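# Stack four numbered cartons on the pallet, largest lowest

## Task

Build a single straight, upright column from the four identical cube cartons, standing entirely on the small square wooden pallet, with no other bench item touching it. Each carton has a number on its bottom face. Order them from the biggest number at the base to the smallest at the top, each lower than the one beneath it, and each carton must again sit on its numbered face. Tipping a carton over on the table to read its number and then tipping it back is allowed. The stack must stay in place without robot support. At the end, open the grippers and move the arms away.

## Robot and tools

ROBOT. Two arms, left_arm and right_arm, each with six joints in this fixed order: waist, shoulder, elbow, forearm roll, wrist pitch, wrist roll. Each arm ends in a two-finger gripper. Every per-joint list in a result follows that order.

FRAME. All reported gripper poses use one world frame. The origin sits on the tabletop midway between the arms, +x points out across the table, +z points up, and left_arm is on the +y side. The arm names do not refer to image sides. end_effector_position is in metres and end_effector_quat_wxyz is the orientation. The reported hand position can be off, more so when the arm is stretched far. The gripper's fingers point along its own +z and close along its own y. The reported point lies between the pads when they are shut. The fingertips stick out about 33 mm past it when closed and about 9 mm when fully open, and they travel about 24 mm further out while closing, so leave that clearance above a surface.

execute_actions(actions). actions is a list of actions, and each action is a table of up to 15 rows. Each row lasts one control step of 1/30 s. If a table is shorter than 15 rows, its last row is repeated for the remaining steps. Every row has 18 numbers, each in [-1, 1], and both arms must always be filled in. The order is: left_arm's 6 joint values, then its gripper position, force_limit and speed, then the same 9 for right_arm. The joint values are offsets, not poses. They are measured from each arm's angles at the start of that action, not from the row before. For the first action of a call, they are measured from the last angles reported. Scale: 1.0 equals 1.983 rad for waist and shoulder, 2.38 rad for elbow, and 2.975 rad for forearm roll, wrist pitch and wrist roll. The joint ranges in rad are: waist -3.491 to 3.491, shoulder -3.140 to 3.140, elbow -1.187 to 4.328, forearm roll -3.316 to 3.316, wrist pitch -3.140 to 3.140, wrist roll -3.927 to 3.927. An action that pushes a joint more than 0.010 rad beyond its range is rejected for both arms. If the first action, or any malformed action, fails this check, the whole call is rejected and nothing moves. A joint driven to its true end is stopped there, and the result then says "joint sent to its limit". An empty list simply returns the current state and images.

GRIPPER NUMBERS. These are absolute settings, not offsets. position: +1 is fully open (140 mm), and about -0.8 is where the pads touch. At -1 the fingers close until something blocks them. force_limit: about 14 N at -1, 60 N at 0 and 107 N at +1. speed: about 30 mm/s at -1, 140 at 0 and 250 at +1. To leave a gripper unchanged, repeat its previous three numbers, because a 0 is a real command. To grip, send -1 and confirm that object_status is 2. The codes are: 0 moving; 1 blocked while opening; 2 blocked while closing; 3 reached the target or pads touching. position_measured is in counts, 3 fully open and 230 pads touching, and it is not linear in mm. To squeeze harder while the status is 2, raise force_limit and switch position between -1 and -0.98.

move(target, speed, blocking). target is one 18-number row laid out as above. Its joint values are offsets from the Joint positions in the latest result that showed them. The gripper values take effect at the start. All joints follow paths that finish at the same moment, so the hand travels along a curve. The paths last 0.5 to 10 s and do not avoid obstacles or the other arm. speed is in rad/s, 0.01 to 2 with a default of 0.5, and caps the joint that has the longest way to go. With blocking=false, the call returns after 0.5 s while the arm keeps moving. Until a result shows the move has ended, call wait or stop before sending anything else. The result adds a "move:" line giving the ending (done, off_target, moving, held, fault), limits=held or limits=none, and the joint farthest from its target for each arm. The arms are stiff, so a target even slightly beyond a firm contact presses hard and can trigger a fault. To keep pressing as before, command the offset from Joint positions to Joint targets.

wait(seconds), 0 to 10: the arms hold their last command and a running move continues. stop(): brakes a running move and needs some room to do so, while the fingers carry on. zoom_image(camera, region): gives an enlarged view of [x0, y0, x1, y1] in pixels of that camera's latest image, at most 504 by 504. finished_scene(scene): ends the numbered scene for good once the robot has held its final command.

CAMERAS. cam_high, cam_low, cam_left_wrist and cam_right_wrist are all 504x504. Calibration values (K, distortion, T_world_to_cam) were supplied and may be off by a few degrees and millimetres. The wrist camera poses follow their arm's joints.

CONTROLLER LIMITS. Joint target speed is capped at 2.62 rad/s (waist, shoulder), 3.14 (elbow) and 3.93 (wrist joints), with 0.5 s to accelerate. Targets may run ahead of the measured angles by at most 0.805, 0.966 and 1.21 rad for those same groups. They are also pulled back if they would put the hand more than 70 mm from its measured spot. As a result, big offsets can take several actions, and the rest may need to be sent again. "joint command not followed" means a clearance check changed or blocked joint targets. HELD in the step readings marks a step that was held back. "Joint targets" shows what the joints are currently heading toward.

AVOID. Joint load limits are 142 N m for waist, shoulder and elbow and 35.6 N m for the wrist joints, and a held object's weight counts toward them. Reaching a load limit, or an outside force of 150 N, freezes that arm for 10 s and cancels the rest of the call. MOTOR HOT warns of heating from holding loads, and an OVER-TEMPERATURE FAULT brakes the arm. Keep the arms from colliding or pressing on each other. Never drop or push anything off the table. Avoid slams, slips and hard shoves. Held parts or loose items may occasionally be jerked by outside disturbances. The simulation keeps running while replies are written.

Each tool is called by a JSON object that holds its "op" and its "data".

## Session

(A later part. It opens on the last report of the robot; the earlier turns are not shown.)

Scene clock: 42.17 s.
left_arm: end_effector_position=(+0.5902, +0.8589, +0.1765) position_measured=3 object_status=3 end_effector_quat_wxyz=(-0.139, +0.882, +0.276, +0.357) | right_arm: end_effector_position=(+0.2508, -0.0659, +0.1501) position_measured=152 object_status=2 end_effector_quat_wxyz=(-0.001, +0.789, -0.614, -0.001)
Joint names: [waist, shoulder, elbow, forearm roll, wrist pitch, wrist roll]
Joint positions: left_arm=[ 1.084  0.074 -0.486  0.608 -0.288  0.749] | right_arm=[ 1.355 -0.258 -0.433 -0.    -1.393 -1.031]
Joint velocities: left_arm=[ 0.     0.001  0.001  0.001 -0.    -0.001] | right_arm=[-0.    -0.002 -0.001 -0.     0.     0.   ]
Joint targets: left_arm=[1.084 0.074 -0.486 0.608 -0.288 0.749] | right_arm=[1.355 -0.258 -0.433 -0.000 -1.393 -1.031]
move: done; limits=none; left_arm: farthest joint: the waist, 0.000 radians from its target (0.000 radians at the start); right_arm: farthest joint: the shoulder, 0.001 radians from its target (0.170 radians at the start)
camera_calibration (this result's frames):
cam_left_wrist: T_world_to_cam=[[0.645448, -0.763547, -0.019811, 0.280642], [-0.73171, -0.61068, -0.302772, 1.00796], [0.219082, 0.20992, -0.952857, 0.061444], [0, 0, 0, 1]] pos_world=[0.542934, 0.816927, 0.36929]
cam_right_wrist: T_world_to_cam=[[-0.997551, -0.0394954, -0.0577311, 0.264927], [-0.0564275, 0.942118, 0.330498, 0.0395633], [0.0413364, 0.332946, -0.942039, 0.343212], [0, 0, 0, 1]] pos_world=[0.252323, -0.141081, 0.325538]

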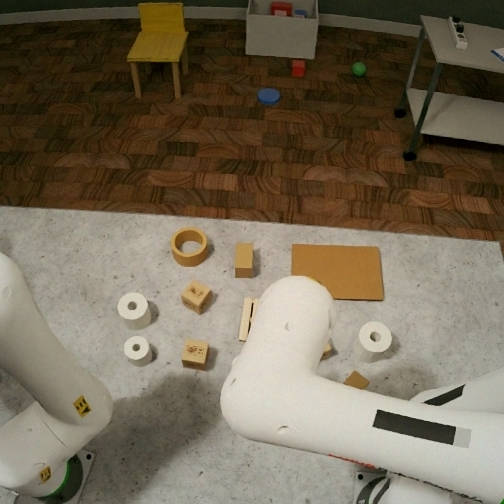

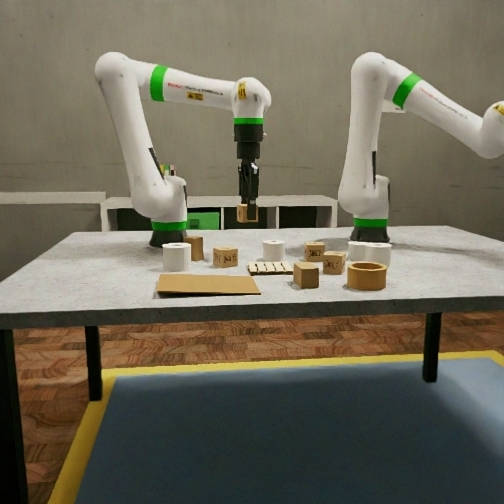

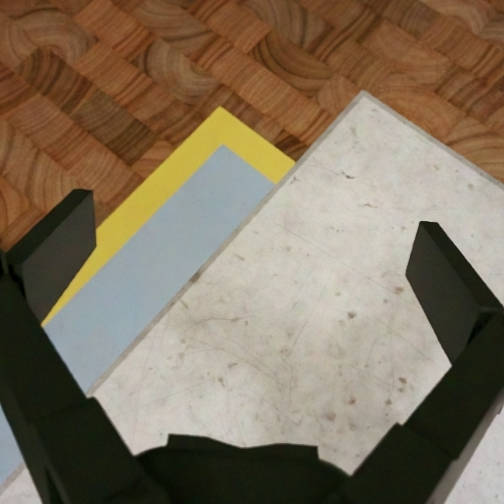

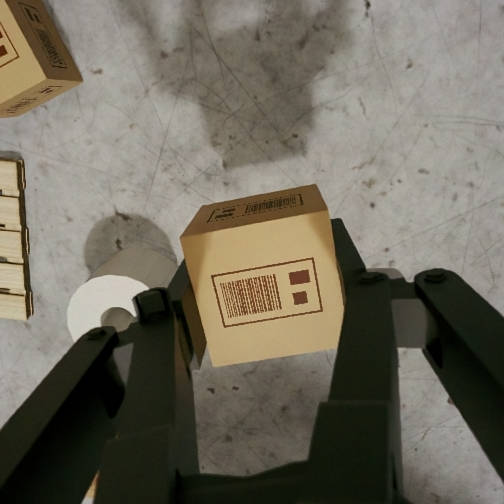

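{"op": "move", "data": {"target": [0,0,0,0,0,0,1,0,0,0,0,-0.1117,0,0.0883,0,-1,0,0], "speed": 0.3}}

{"op": "move", "data": {"target": [0,0,0,0,0,0,1,0,0,0,0,0,0,0,0,0.2,0,-0.3]}}

{"op": "move", "data": {"target": [0,0,0,0,0,0,1,0,0,0,0,0.15,0,-0.12,0,0.2,0,0], "speed": 0.8}}

Scene clock: 43.87 s.
left_arm: end_effector_position=(+0.5902, +0.8589, +0.1765) position_measured=3 object_status=3 end_effector_quat_wxyz=(-0.139, +0.882, +0.276, +0.357) | right_arm: end_effector_position=(+0.2406, -0.1000, +0.0415) position_measured=152 object_status=2 end_effector_quat_wxyz=(+0.000, +0.789, -0.614, -0.000)
Joint names: [waist, shoulder, elbow, forearm roll, wrist pitch, wrist roll]
Joint positions: left_arm=[ 1.084  0.074 -0.486  0.608 -0.288  0.749] | right_arm=[ 1.355 -0.258 -0.698 -0.    -1.13  -1.031]
Joint velocities: left_arm=[-0.001 -0.     0.001 -0.     0.     0.   ] | right_arm=[-0.001 -0.    -0.002  0.     0.001  0.   ]
Joint targets: left_arm=[1.084 0.074 -0.486 0.608 -0.288 0.749] | right_arm=[1.355 -0.258 -0.698 -0.000 -1.130 -1.031]
move: done; limits=none; left_arm: farthest joint: the waist, 0.000 radians from its target (0.000 radians at the start); right_arm: farthest joint: the elbow, 0.001 radians from its target (0.266 radians at the start)
camera_calibration (this result's frames):
cam_left_wrist: T_world_to_cam=[[0.645448, -0.763547, -0.0198109, 0.280642], [-0.73171, -0.61068, -0.302772, 1.00796], [0.219082, 0.209919, -0.952857, 0.0614441], [0, 0, 0, 1]] pos_world=[0.542934, 0.816927, 0.36929]
cam_right_wrist: T_world_to_cam=[[-0.997602, -0.0396237, -0.0567383, 0.247061], [-0.0560981, 0.943109, 0.327717, 0.107165], [0.040525, 0.330114, -0.943071, 0.252678], [0, 0, 0, 1]] pos_world=[0.242241, -0.174691, 0.217191]

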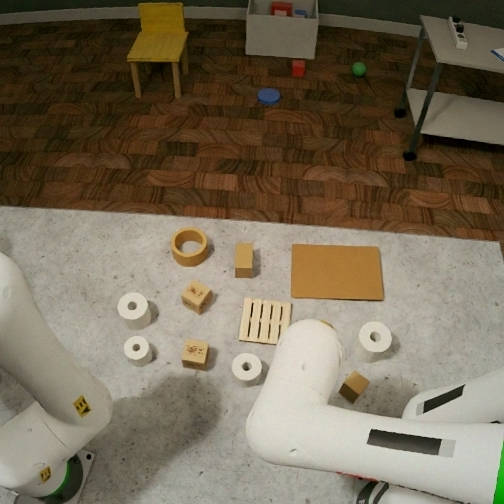

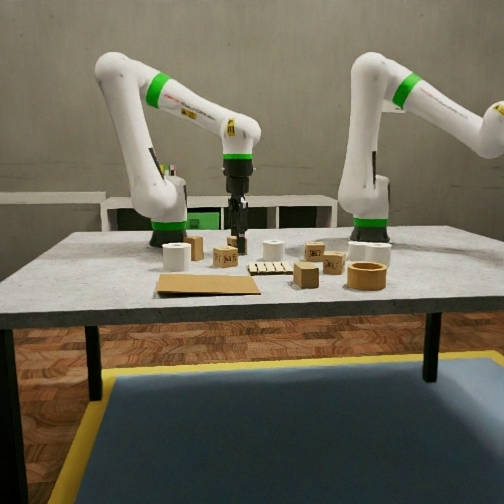

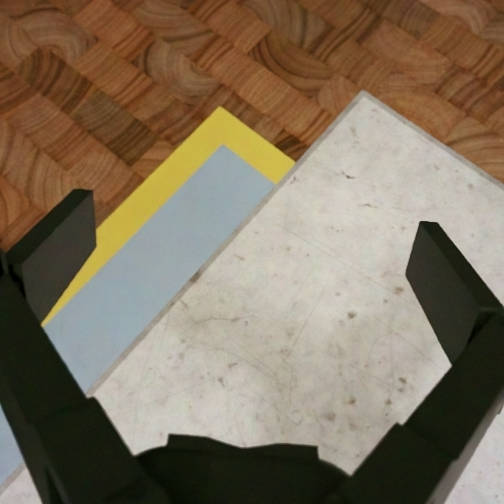

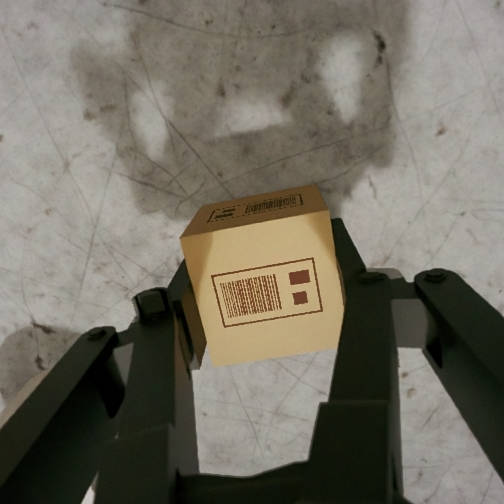

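Scene clock: 44.40 s.
left_arm: end_effector_position=(+0.5902, +0.8589, +0.1765) position_measured=3 object_status=3 end_effector_quat_wxyz=(-0.139, +0.882, +0.276, +0.357) | right_arm: end_effector_position=(+0.2406, -0.1000, +0.0415) position_measured=104 object_status=3 end_effector_quat_wxyz=(+0.000, +0.789, -0.614, -0.000)
Joint names: [waist, shoulder, elbow, forearm roll, wrist pitch, wrist roll]
Joint positions: left_arm=[ 1.084  0.074 -0.486  0.608 -0.288  0.749] | right_arm=[ 1.355 -0.258 -0.698 -0.    -1.13  -1.031]
Joint velocities: left_arm=[-0.001 -0.    -0.     0.001  0.    -0.   ] | right_arm=[ 0.  0.  0. -0. -0. -0.]
Joint targets: left_arm=[1.084 0.074 -0.486 0.608 -0.288 0.749] | right_arm=[1.355 -0.258 -0.698 -0.000 -1.130 -1.031]
move: done; limits=none; left_arm: farthest joint: the waist, 0.000 radians from its target (0.000 radians at the start); right_arm: farthest joint: the waist, 0.000 radians from its target (0.000 radians at the start)
camera_calibration (this result's frames):
cam_left_wrist: T_world_to_cam=[[0.645448, -0.763547, -0.019811, 0.280642], [-0.73171, -0.61068, -0.302772, 1.00796], [0.219082, 0.20992, -0.952857, 0.061444], [0, 0, 0, 1]] pos_world=[0.542934, 0.816927, 0.36929]
cam_right_wrist: T_world_to_cam=[[-0.997603, -0.0396243, -0.0567358, 0.247057], [-0.0560975, 0.943112, 0.32771, 0.107179], [0.0405229, 0.330107, -0.943073, 0.252666], [0, 0, 0, 1]] pos_world=[0.242238, -0.174699, 0.217176]

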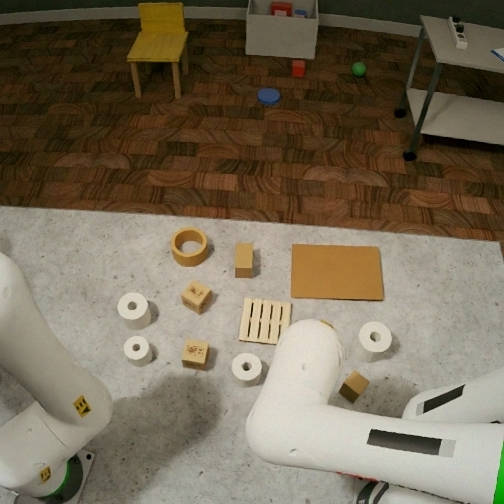

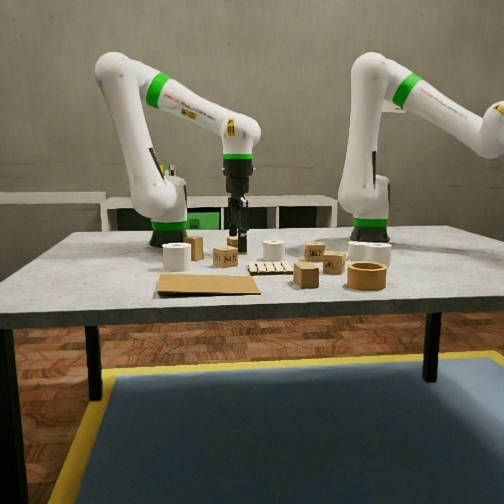

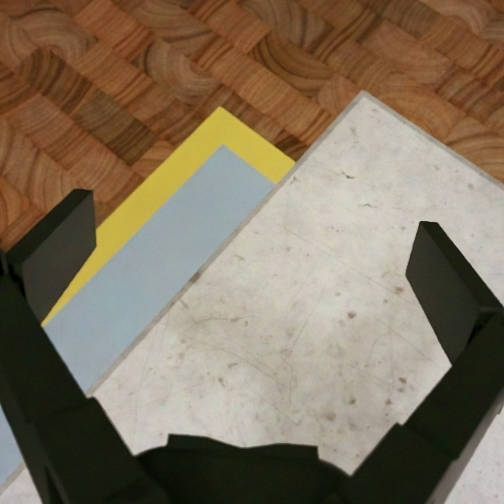

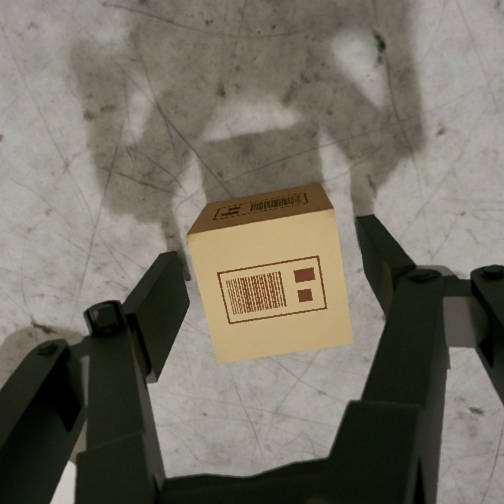

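Scene clock: 45.43 s.
left_arm: end_effector_position=(+0.5902, +0.8589, +0.1765) position_measured=3 object_status=3 end_effector_quat_wxyz=(-0.139, +0.882, +0.276, +0.357) | right_arm: end_effector_position=(+0.2519, -0.0621, +0.1889) position_measured=104 object_status=3 end_effector_quat_wxyz=(+0.000, +0.789, -0.614, -0.000)
Joint names: [waist, shoulder, elbow, forearm roll, wrist pitch, wrist roll]
Joint positions: left_arm=[ 1.084  0.074 -0.486  0.608 -0.288  0.749] | right_arm=[ 1.355 -0.258 -0.341 -0.    -1.487 -1.031]
Joint velocities: left_arm=[-0.     0.001 -0.001  0.001 -0.     0.002] | right_arm=[ 0.001 -0.001  0.002 -0.001 -0.001  0.001]
Joint targets: left_arm=[1.084 0.074 -0.486 0.608 -0.288 0.749] | right_arm=[1.355 -0.258 -0.341 -0.000 -1.487 -1.031]
move: done; limits=none; left_arm: farthest joint: the waist, 0.000 radians from its target (0.000 radians at the start); right_arm: farthest joint: the waist, 0.000 radians from its target (0.000 radians at the start)
camera_calibration (this result's frames):
cam_left_wrist: T_world_to_cam=[[0.645448, -0.763547, -0.0198111, 0.280642], [-0.73171, -0.61068, -0.302772, 1.00796], [0.219082, 0.20992, -0.952857, 0.061444], [0, 0, 0, 1]] pos_world=[0.542934, 0.816927, 0.36929]
cam_right_wrist: T_world_to_cam=[[-0.997601, -0.0397259, -0.0566949, 0.268236], [-0.0561786, 0.943118, 0.327676, 0.0237761], [0.0404528, 0.330075, -0.943088, 0.378731], [0, 0, 0, 1]] pos_world=[0.253607, -0.136777, 0.364594]

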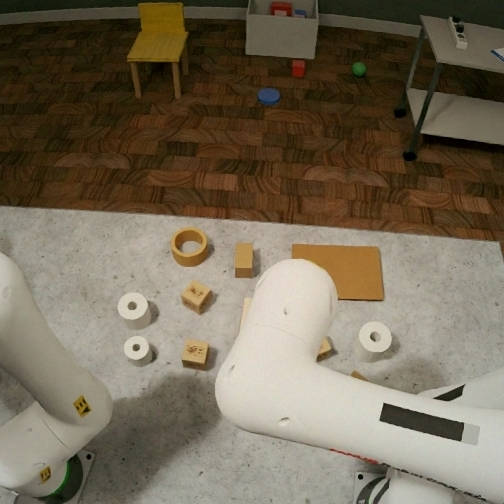

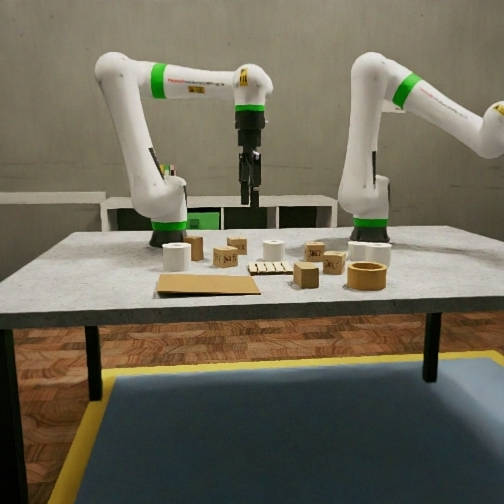

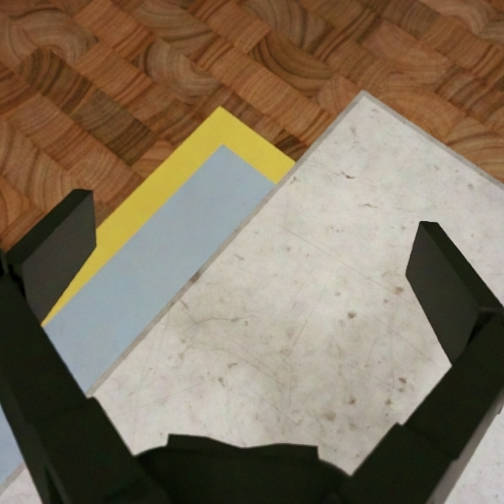

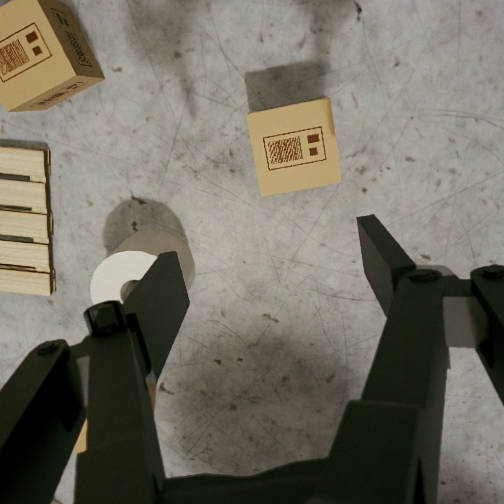

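{"op": "move", "data": {"target": [0,0,0,0,0,0,1,0,0,-0.0642,0.3149,0.2168,0,0.0362,-0.0526,0.4,0,0], "speed": 1}}

Scene clock: 47.20 s.
left_arm: end_effector_position=(+0.5902, +0.8589, +0.1765) position_measured=3 object_status=3 end_effector_quat_wxyz=(-0.139, +0.882, +0.276, +0.357) | right_arm: end_effector_position=(+0.3843, +0.1317, +0.1290) position_measured=78 object_status=3 end_effector_quat_wxyz=(+0.001, +0.695, -0.719, +0.000)
Joint names: [waist, shoulder, elbow, forearm roll, wrist pitch, wrist roll]
Joint positions: left_arm=[ 1.084  0.074 -0.486  0.608 -0.288  0.749] | right_arm=[ 1.228  0.367  0.174 -0.    -1.38  -1.187]
Joint velocities: left_arm=[ 0.    -0.003  0.001 -0.001 -0.     0.001] | right_arm=[-0.     0.001  0.001 -0.001  0.    -0.001]
Joint targets: left_arm=[1.084 0.074 -0.486 0.608 -0.288 0.749] | right_arm=[1.228 0.367 0.174 -0.000 -1.380 -1.187]
move: done; limits=none; left_arm: farthest joint: the waist, 0.000 radians from its target (0.000 radians at the start); right_arm: farthest joint: the waist, 0.001 radians from its target (0.128 radians at the start)
camera_calibration (this result's frames):
cam_left_wrist: T_world_to_cam=[[0.645448, -0.763547, -0.0198109, 0.280642], [-0.73171, -0.61068, -0.302772, 1.00796], [0.219082, 0.209919, -0.952857, 0.0614442], [0, 0, 0, 1]] pos_world=[0.542934, 0.816927, 0.36929]
cam_right_wrist: T_world_to_cam=[[-0.968835, 0.241159, -0.0565767, 0.356533], [0.210265, 0.921397, 0.326829, -0.231384], [0.130947, 0.304747, -0.943389, 0.221461], [0, 0, 0, 1]] pos_world=[0.365074, 0.0597255, 0.304719]

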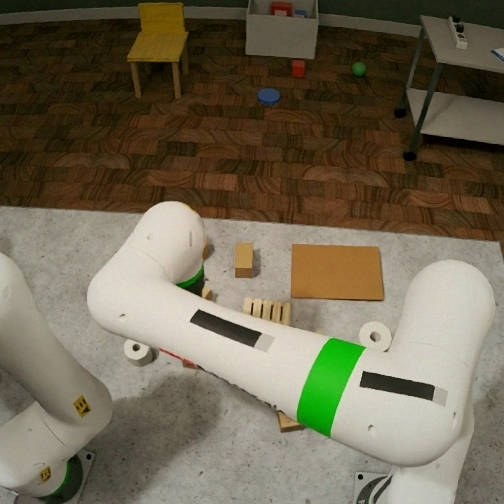

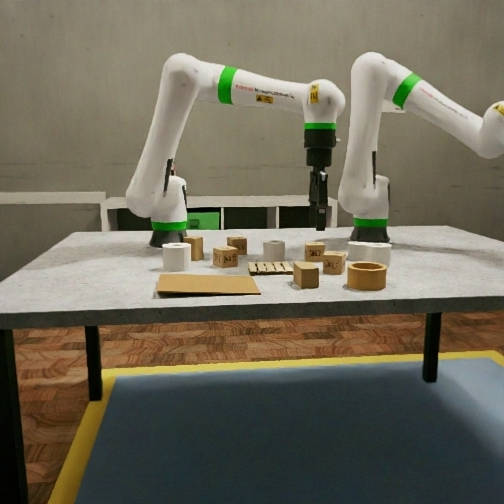

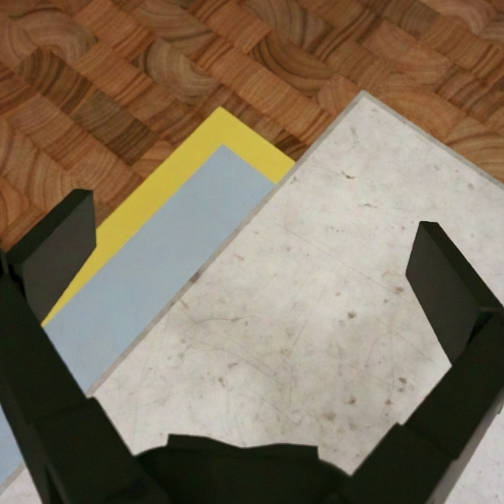

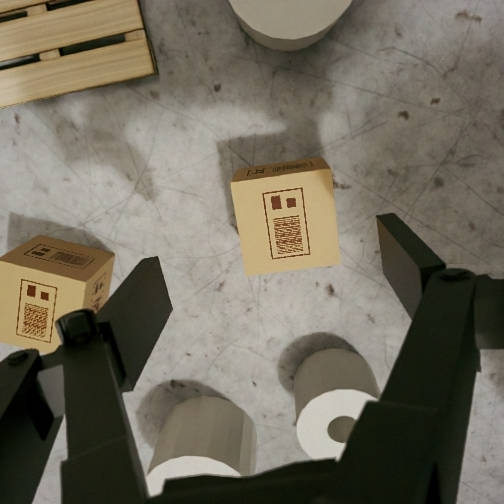

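{"op": "move", "data": {"target": [0,0,0,0,0,0,1,0,0,0.0048,0.0237,-0.064,0,0.0677,-0.0324,0.4,0,0], "speed": 0.3}}

{"op": "move", "data": {"target": [0,0,0,0,0,0,1,0,0,0,0,0,0,0,0,-1,0,0]}}

{"op": "move", "data": {"target": [0,0,0,0,0,0,1,0,0,0,0,0.15,0,-0.12,0,-1,0,0], "speed": 0.8}}

{"op": "move", "data": {"target": [0,0,0,0,0,0,1,0,0,-0.5,-0.18,-0.175,0,0.475,0,-1,0,0], "speed": 1.5}}

{"op": "zoom_image", "data": {"camera": "cam_low", "region": [30,0,230,160]}}

Scene clock: 49.80 s.
left_arm: end_effector_position=(+0.5902, +0.8589, +0.1765) position_measured=3 object_status=3 end_effector_quat_wxyz=(-0.139, +0.882, +0.276, +0.357) | right_arm: end_effector_position=(+0.3775, +0.1295, +0.0397) position_measured=78 object_status=3 end_effector_quat_wxyz=(-0.000, +0.663, -0.749, -0.000)
Joint names: [waist, shoulder, elbow, forearm roll, wrist pitch, wrist roll]
Joint positions: left_arm=[ 1.084  0.074 -0.486  0.608 -0.288  0.749] | right_arm=[ 1.238  0.414  0.022 -0.    -1.178 -1.284]
Joint velocities: left_arm=[-0.    -0.001 -0.001  0.    -0.    -0.001] | right_arm=[ 0.     0.    -0.001  0.     0.002 -0.002]
Joint targets: left_arm=[1.084 0.074 -0.486 0.608 -0.288 0.749] | right_arm=[1.238 0.414 0.022 -0.000 -1.178 -1.284]
move: done; limits=none; left_arm: farthest joint: the waist, 0.000 radians from its target (0.000 radians at the start); right_arm: farthest joint: the elbow, 0.001 radians from its target (0.153 radians at the start)
camera_calibration (this result's frames):
cam_left_wrist: T_world_to_cam=[[0.645448, -0.763547, -0.0198109, 0.280642], [-0.73171, -0.61068, -0.302771, 1.00796], [0.219082, 0.209919, -0.952857, 0.0614443], [0, 0, 0, 1]] pos_world=[0.542934, 0.816927, 0.369289]
cam_right_wrist: T_world_to_cam=[[-0.944201, 0.324425, -0.0568599, 0.325314], [0.289118, 0.899067, 0.328769, -0.225651], [0.157782, 0.293985, -0.942697, 0.130117], [0, 0, 0, 1]] pos_world=[0.351872, 0.0590832, 0.215346]

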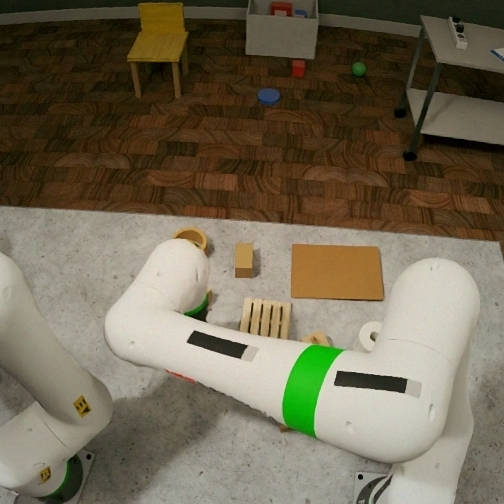

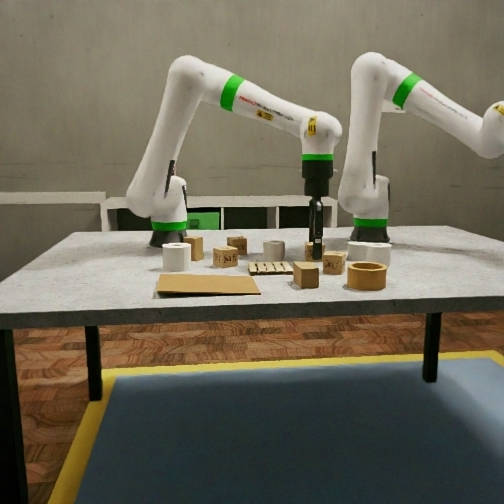

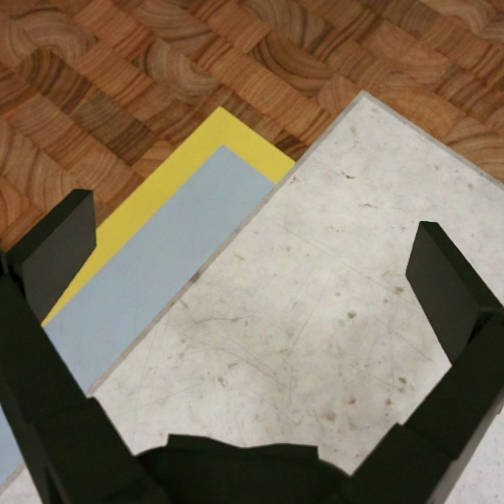

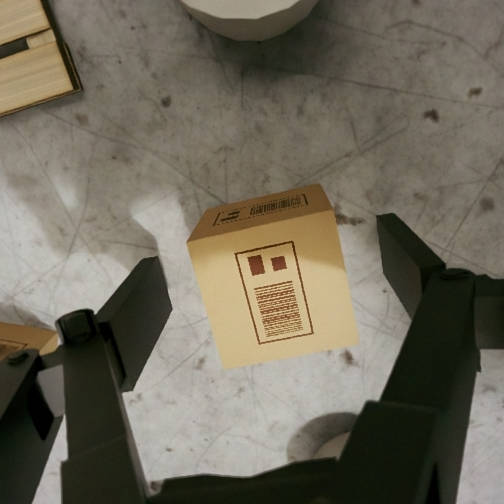

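Scene clock: 50.37 s.
left_arm: end_effector_position=(+0.5902, +0.8589, +0.1765) position_measured=3 object_status=3 end_effector_quat_wxyz=(-0.139, +0.882, +0.276, +0.357) | right_arm: end_effector_position=(+0.3774, +0.1295, +0.0397) position_measured=152 object_status=2 end_effector_quat_wxyz=(-0.000, +0.663, -0.749, -0.000)
Joint names: [waist, shoulder, elbow, forearm roll, wrist pitch, wrist roll]
Joint positions: left_arm=[ 1.084  0.074 -0.486  0.608 -0.288  0.749] | right_arm=[ 1.238  0.414  0.022 -0.    -1.178 -1.284]
Joint velocities: left_arm=[ 0.     0.001  0.001 -0.002 -0.    -0.001] | right_arm=[ 0.001 -0.     0.     0.     0.    -0.   ]
Joint targets: left_arm=[1.084 0.074 -0.486 0.608 -0.288 0.749] | right_arm=[1.238 0.414 0.022 -0.000 -1.178 -1.284]
move: done; limits=none; left_arm: farthest joint: the waist, 0.000 radians from its target (0.000 radians at the start); right_arm: farthest joint: the waist, 0.000 radians from its target (0.000 radians at the start)
camera_calibration (this result's frames):
cam_left_wrist: T_world_to_cam=[[0.645448, -0.763547, -0.019811, 0.280642], [-0.73171, -0.61068, -0.302772, 1.00796], [0.219082, 0.20992, -0.952857, 0.061444], [0, 0, 0, 1]] pos_world=[0.542934, 0.816927, 0.36929]
cam_right_wrist: T_world_to_cam=[[-0.944202, 0.324422, -0.0568595, 0.325303], [0.289117, 0.899069, 0.328765, -0.225645], [0.15778, 0.293982, -0.942698, 0.130102], [0, 0, 0, 1]] pos_world=[0.351862, 0.0590874, 0.215328]

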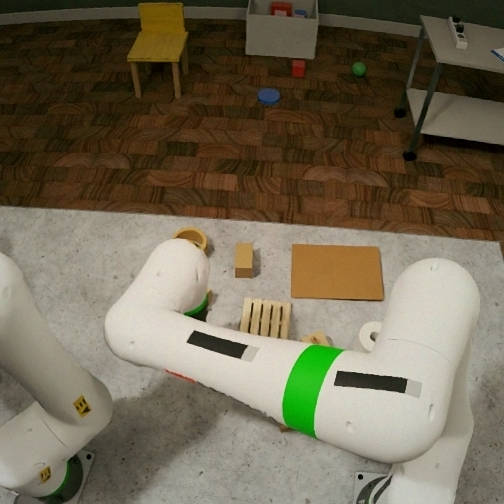

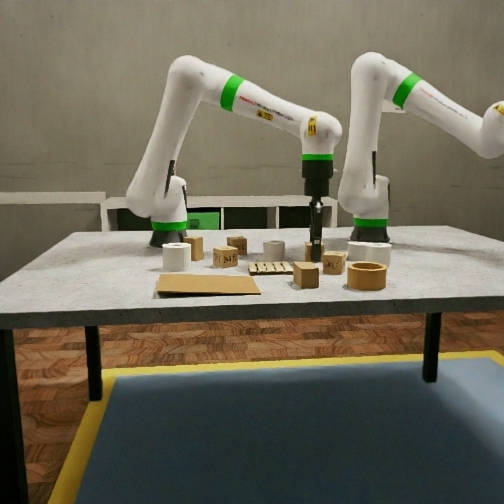

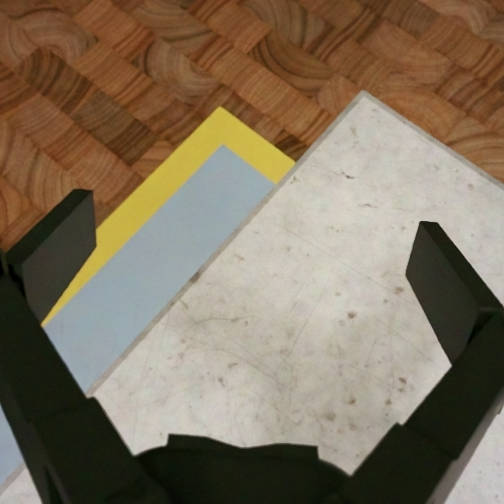

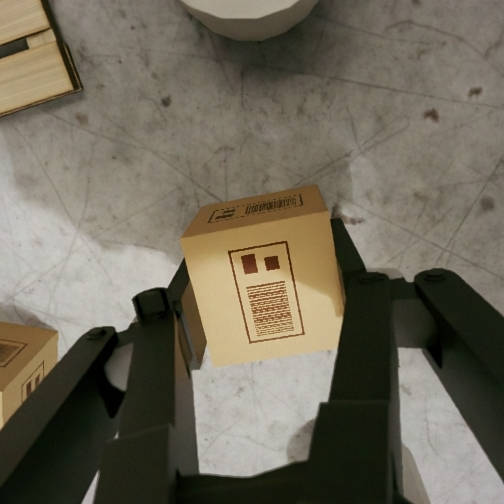

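Scene clock: 51.40 s.
left_arm: end_effector_position=(+0.5902, +0.8589, +0.1765) position_measured=3 object_status=3 end_effector_quat_wxyz=(-0.139, +0.882, +0.276, +0.357) | right_arm: end_effector_position=(+0.3903, +0.1591, +0.1889) position_measured=152 object_status=2 end_effector_quat_wxyz=(-0.000, +0.663, -0.749, -0.000)
Joint names: [waist, shoulder, elbow, forearm roll, wrist pitch, wrist roll]
Joint positions: left_arm=[ 1.084  0.074 -0.486  0.608 -0.288  0.749] | right_arm=[ 1.238  0.414  0.379 -0.    -1.535 -1.284]
Joint velocities: left_arm=[-0.     0.001 -0.002  0.001  0.    -0.001] | right_arm=[ 0.    -0.     0.002  0.    -0.001  0.   ]
Joint targets: left_arm=[1.084 0.074 -0.486 0.608 -0.288 0.749] | right_arm=[1.238 0.414 0.379 -0.000 -1.535 -1.284]
move: done; limits=none; left_arm: farthest joint: the waist, 0.000 radians from its target (0.000 radians at the start); right_arm: farthest joint: the waist, 0.000 radians from its target (0.000 radians at the start)
camera_calibration (this result's frames):
cam_left_wrist: T_world_to_cam=[[0.645448, -0.763547, -0.0198112, 0.280642], [-0.73171, -0.61068, -0.302772, 1.00796], [0.219082, 0.20992, -0.952857, 0.0614439], [0, 0, 0, 1]] pos_world=[0.542934, 0.816927, 0.36929]
cam_right_wrist: T_world_to_cam=[[-0.944235, 0.324329, -0.0568393, 0.336317], [0.28903, 0.899089, 0.328787, -0.305032], [0.157739, 0.294024, -0.942692, 0.260037], [0, 0, 0, 1]] pos_world=[0.364708, 0.088717, 0.364541]

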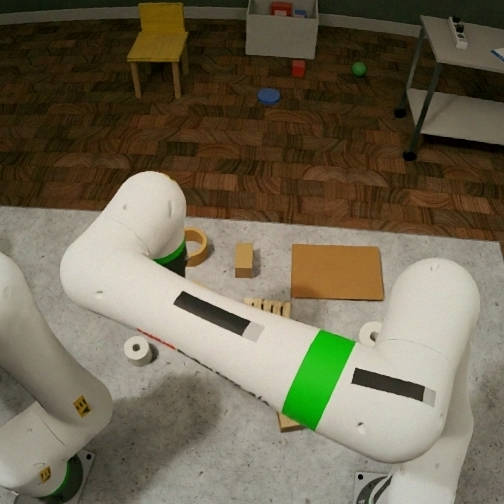

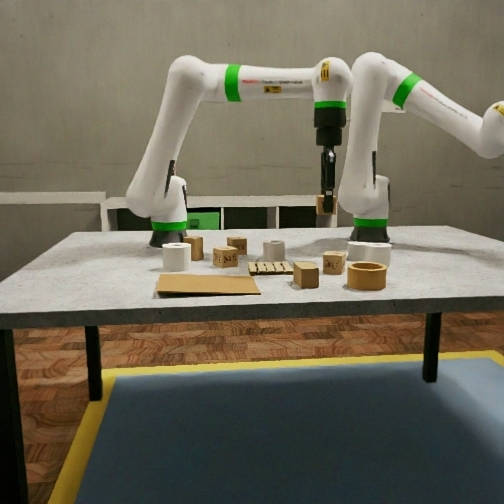

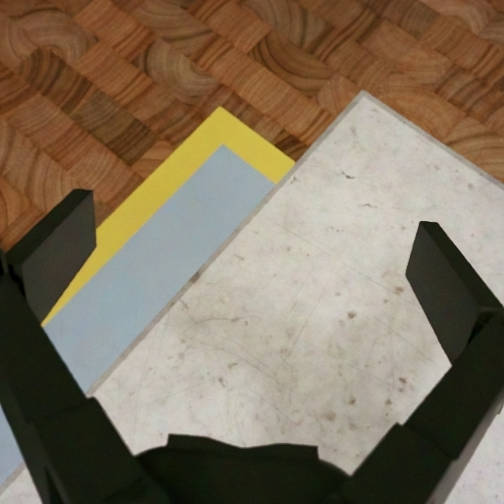

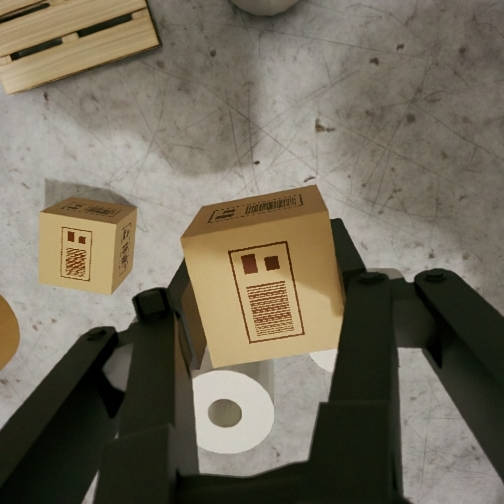

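Scene clock: 53.90 s.
left_arm: end_effector_position=(+0.5902, +0.8589, +0.1765) position_measured=3 object_status=3 end_effector_quat_wxyz=(-0.139, +0.882, +0.276, +0.357) | right_arm: end_effector_position=(+0.8445, -0.3278, +0.4774) position_measured=152 object_status=2 end_effector_quat_wxyz=(+0.626, -0.177, +0.759, -0.037)
Joint names: [waist, shoulder, elbow, forearm roll, wrist pitch, wrist roll]
Joint positions: left_arm=[ 1.084  0.074 -0.486  0.608 -0.288  0.749] | right_arm=[ 0.246  0.057 -0.037 -0.    -0.122 -1.284]
Joint velocities: left_arm=[ 0.001 -0.001 -0.001  0.    -0.    -0.001] | right_arm=[ 0.    -0.001 -0.    -0.     0.001 -0.   ]
Joint targets: left_arm=[1.084 0.074 -0.486 0.608 -0.288 0.749] | right_arm=[0.246 0.057 -0.037 -0.000 -0.122 -1.284]
move: done; limits=none; left_arm: farthest joint: the waist, 0.000 radians from its target (0.000 radians at the start); right_arm: farthest joint: the waist, 0.000 radians from its target (0.991 radians at the start)
camera_calibration (this result's frames):
cam_left_wrist: T_world_to_cam=[[0.645448, -0.763547, -0.019811, 0.280642], [-0.73171, -0.61068, -0.302772, 1.00796], [0.219082, 0.20992, -0.952857, 0.061444], [0, 0, 0, 1]] pos_world=[0.542934, 0.816927, 0.36929]
cam_right_wrist: T_world_to_cam=[[-0.130182, 0.987566, -0.0881289, 0.484349], [-0.132318, 0.0707857, 0.988677, -0.324062], [0.982621, 0.140369, 0.121457, -0.651563], [0, 0, 0, 1]] pos_world=[0.660414, -0.363928, 0.442215]

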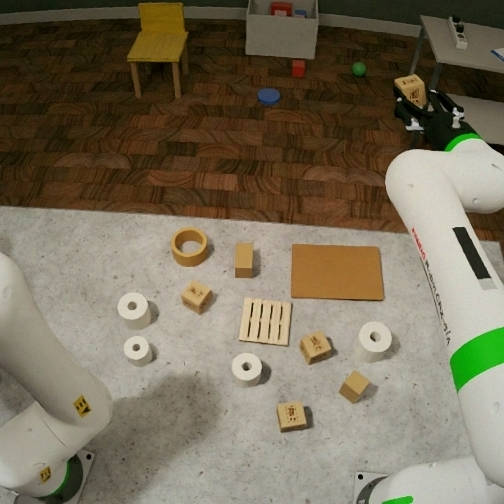

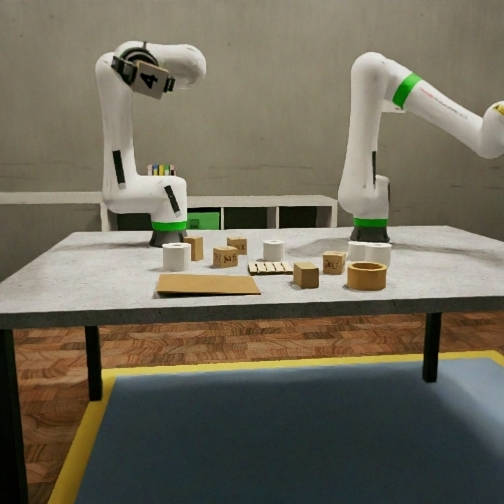

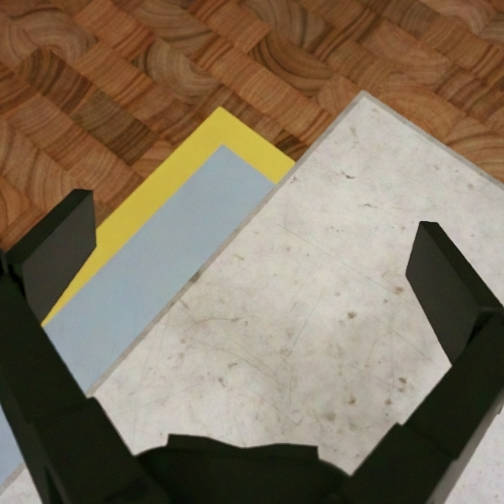

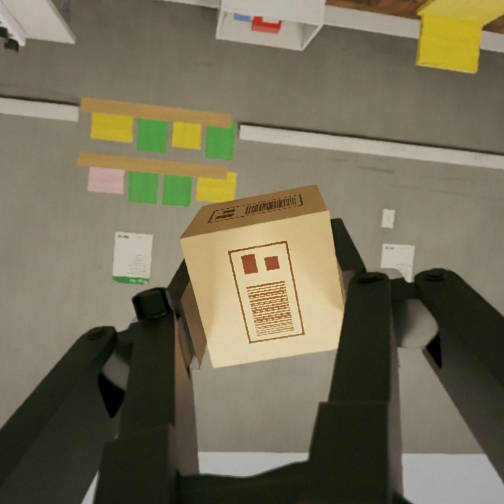

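Region (30, 0, 230, 160) of cam_low's 504x504 image, scaled by 2.520, with more detail than that image has; it fills the top 403 rows of this view, and the rest is white.

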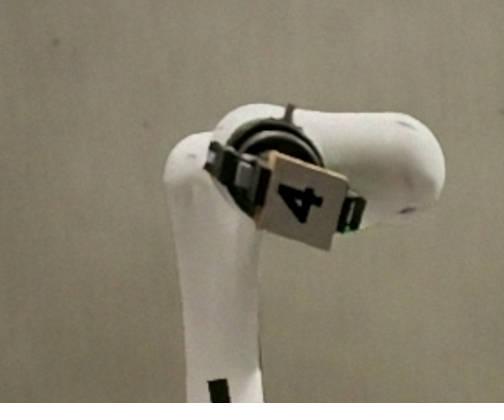

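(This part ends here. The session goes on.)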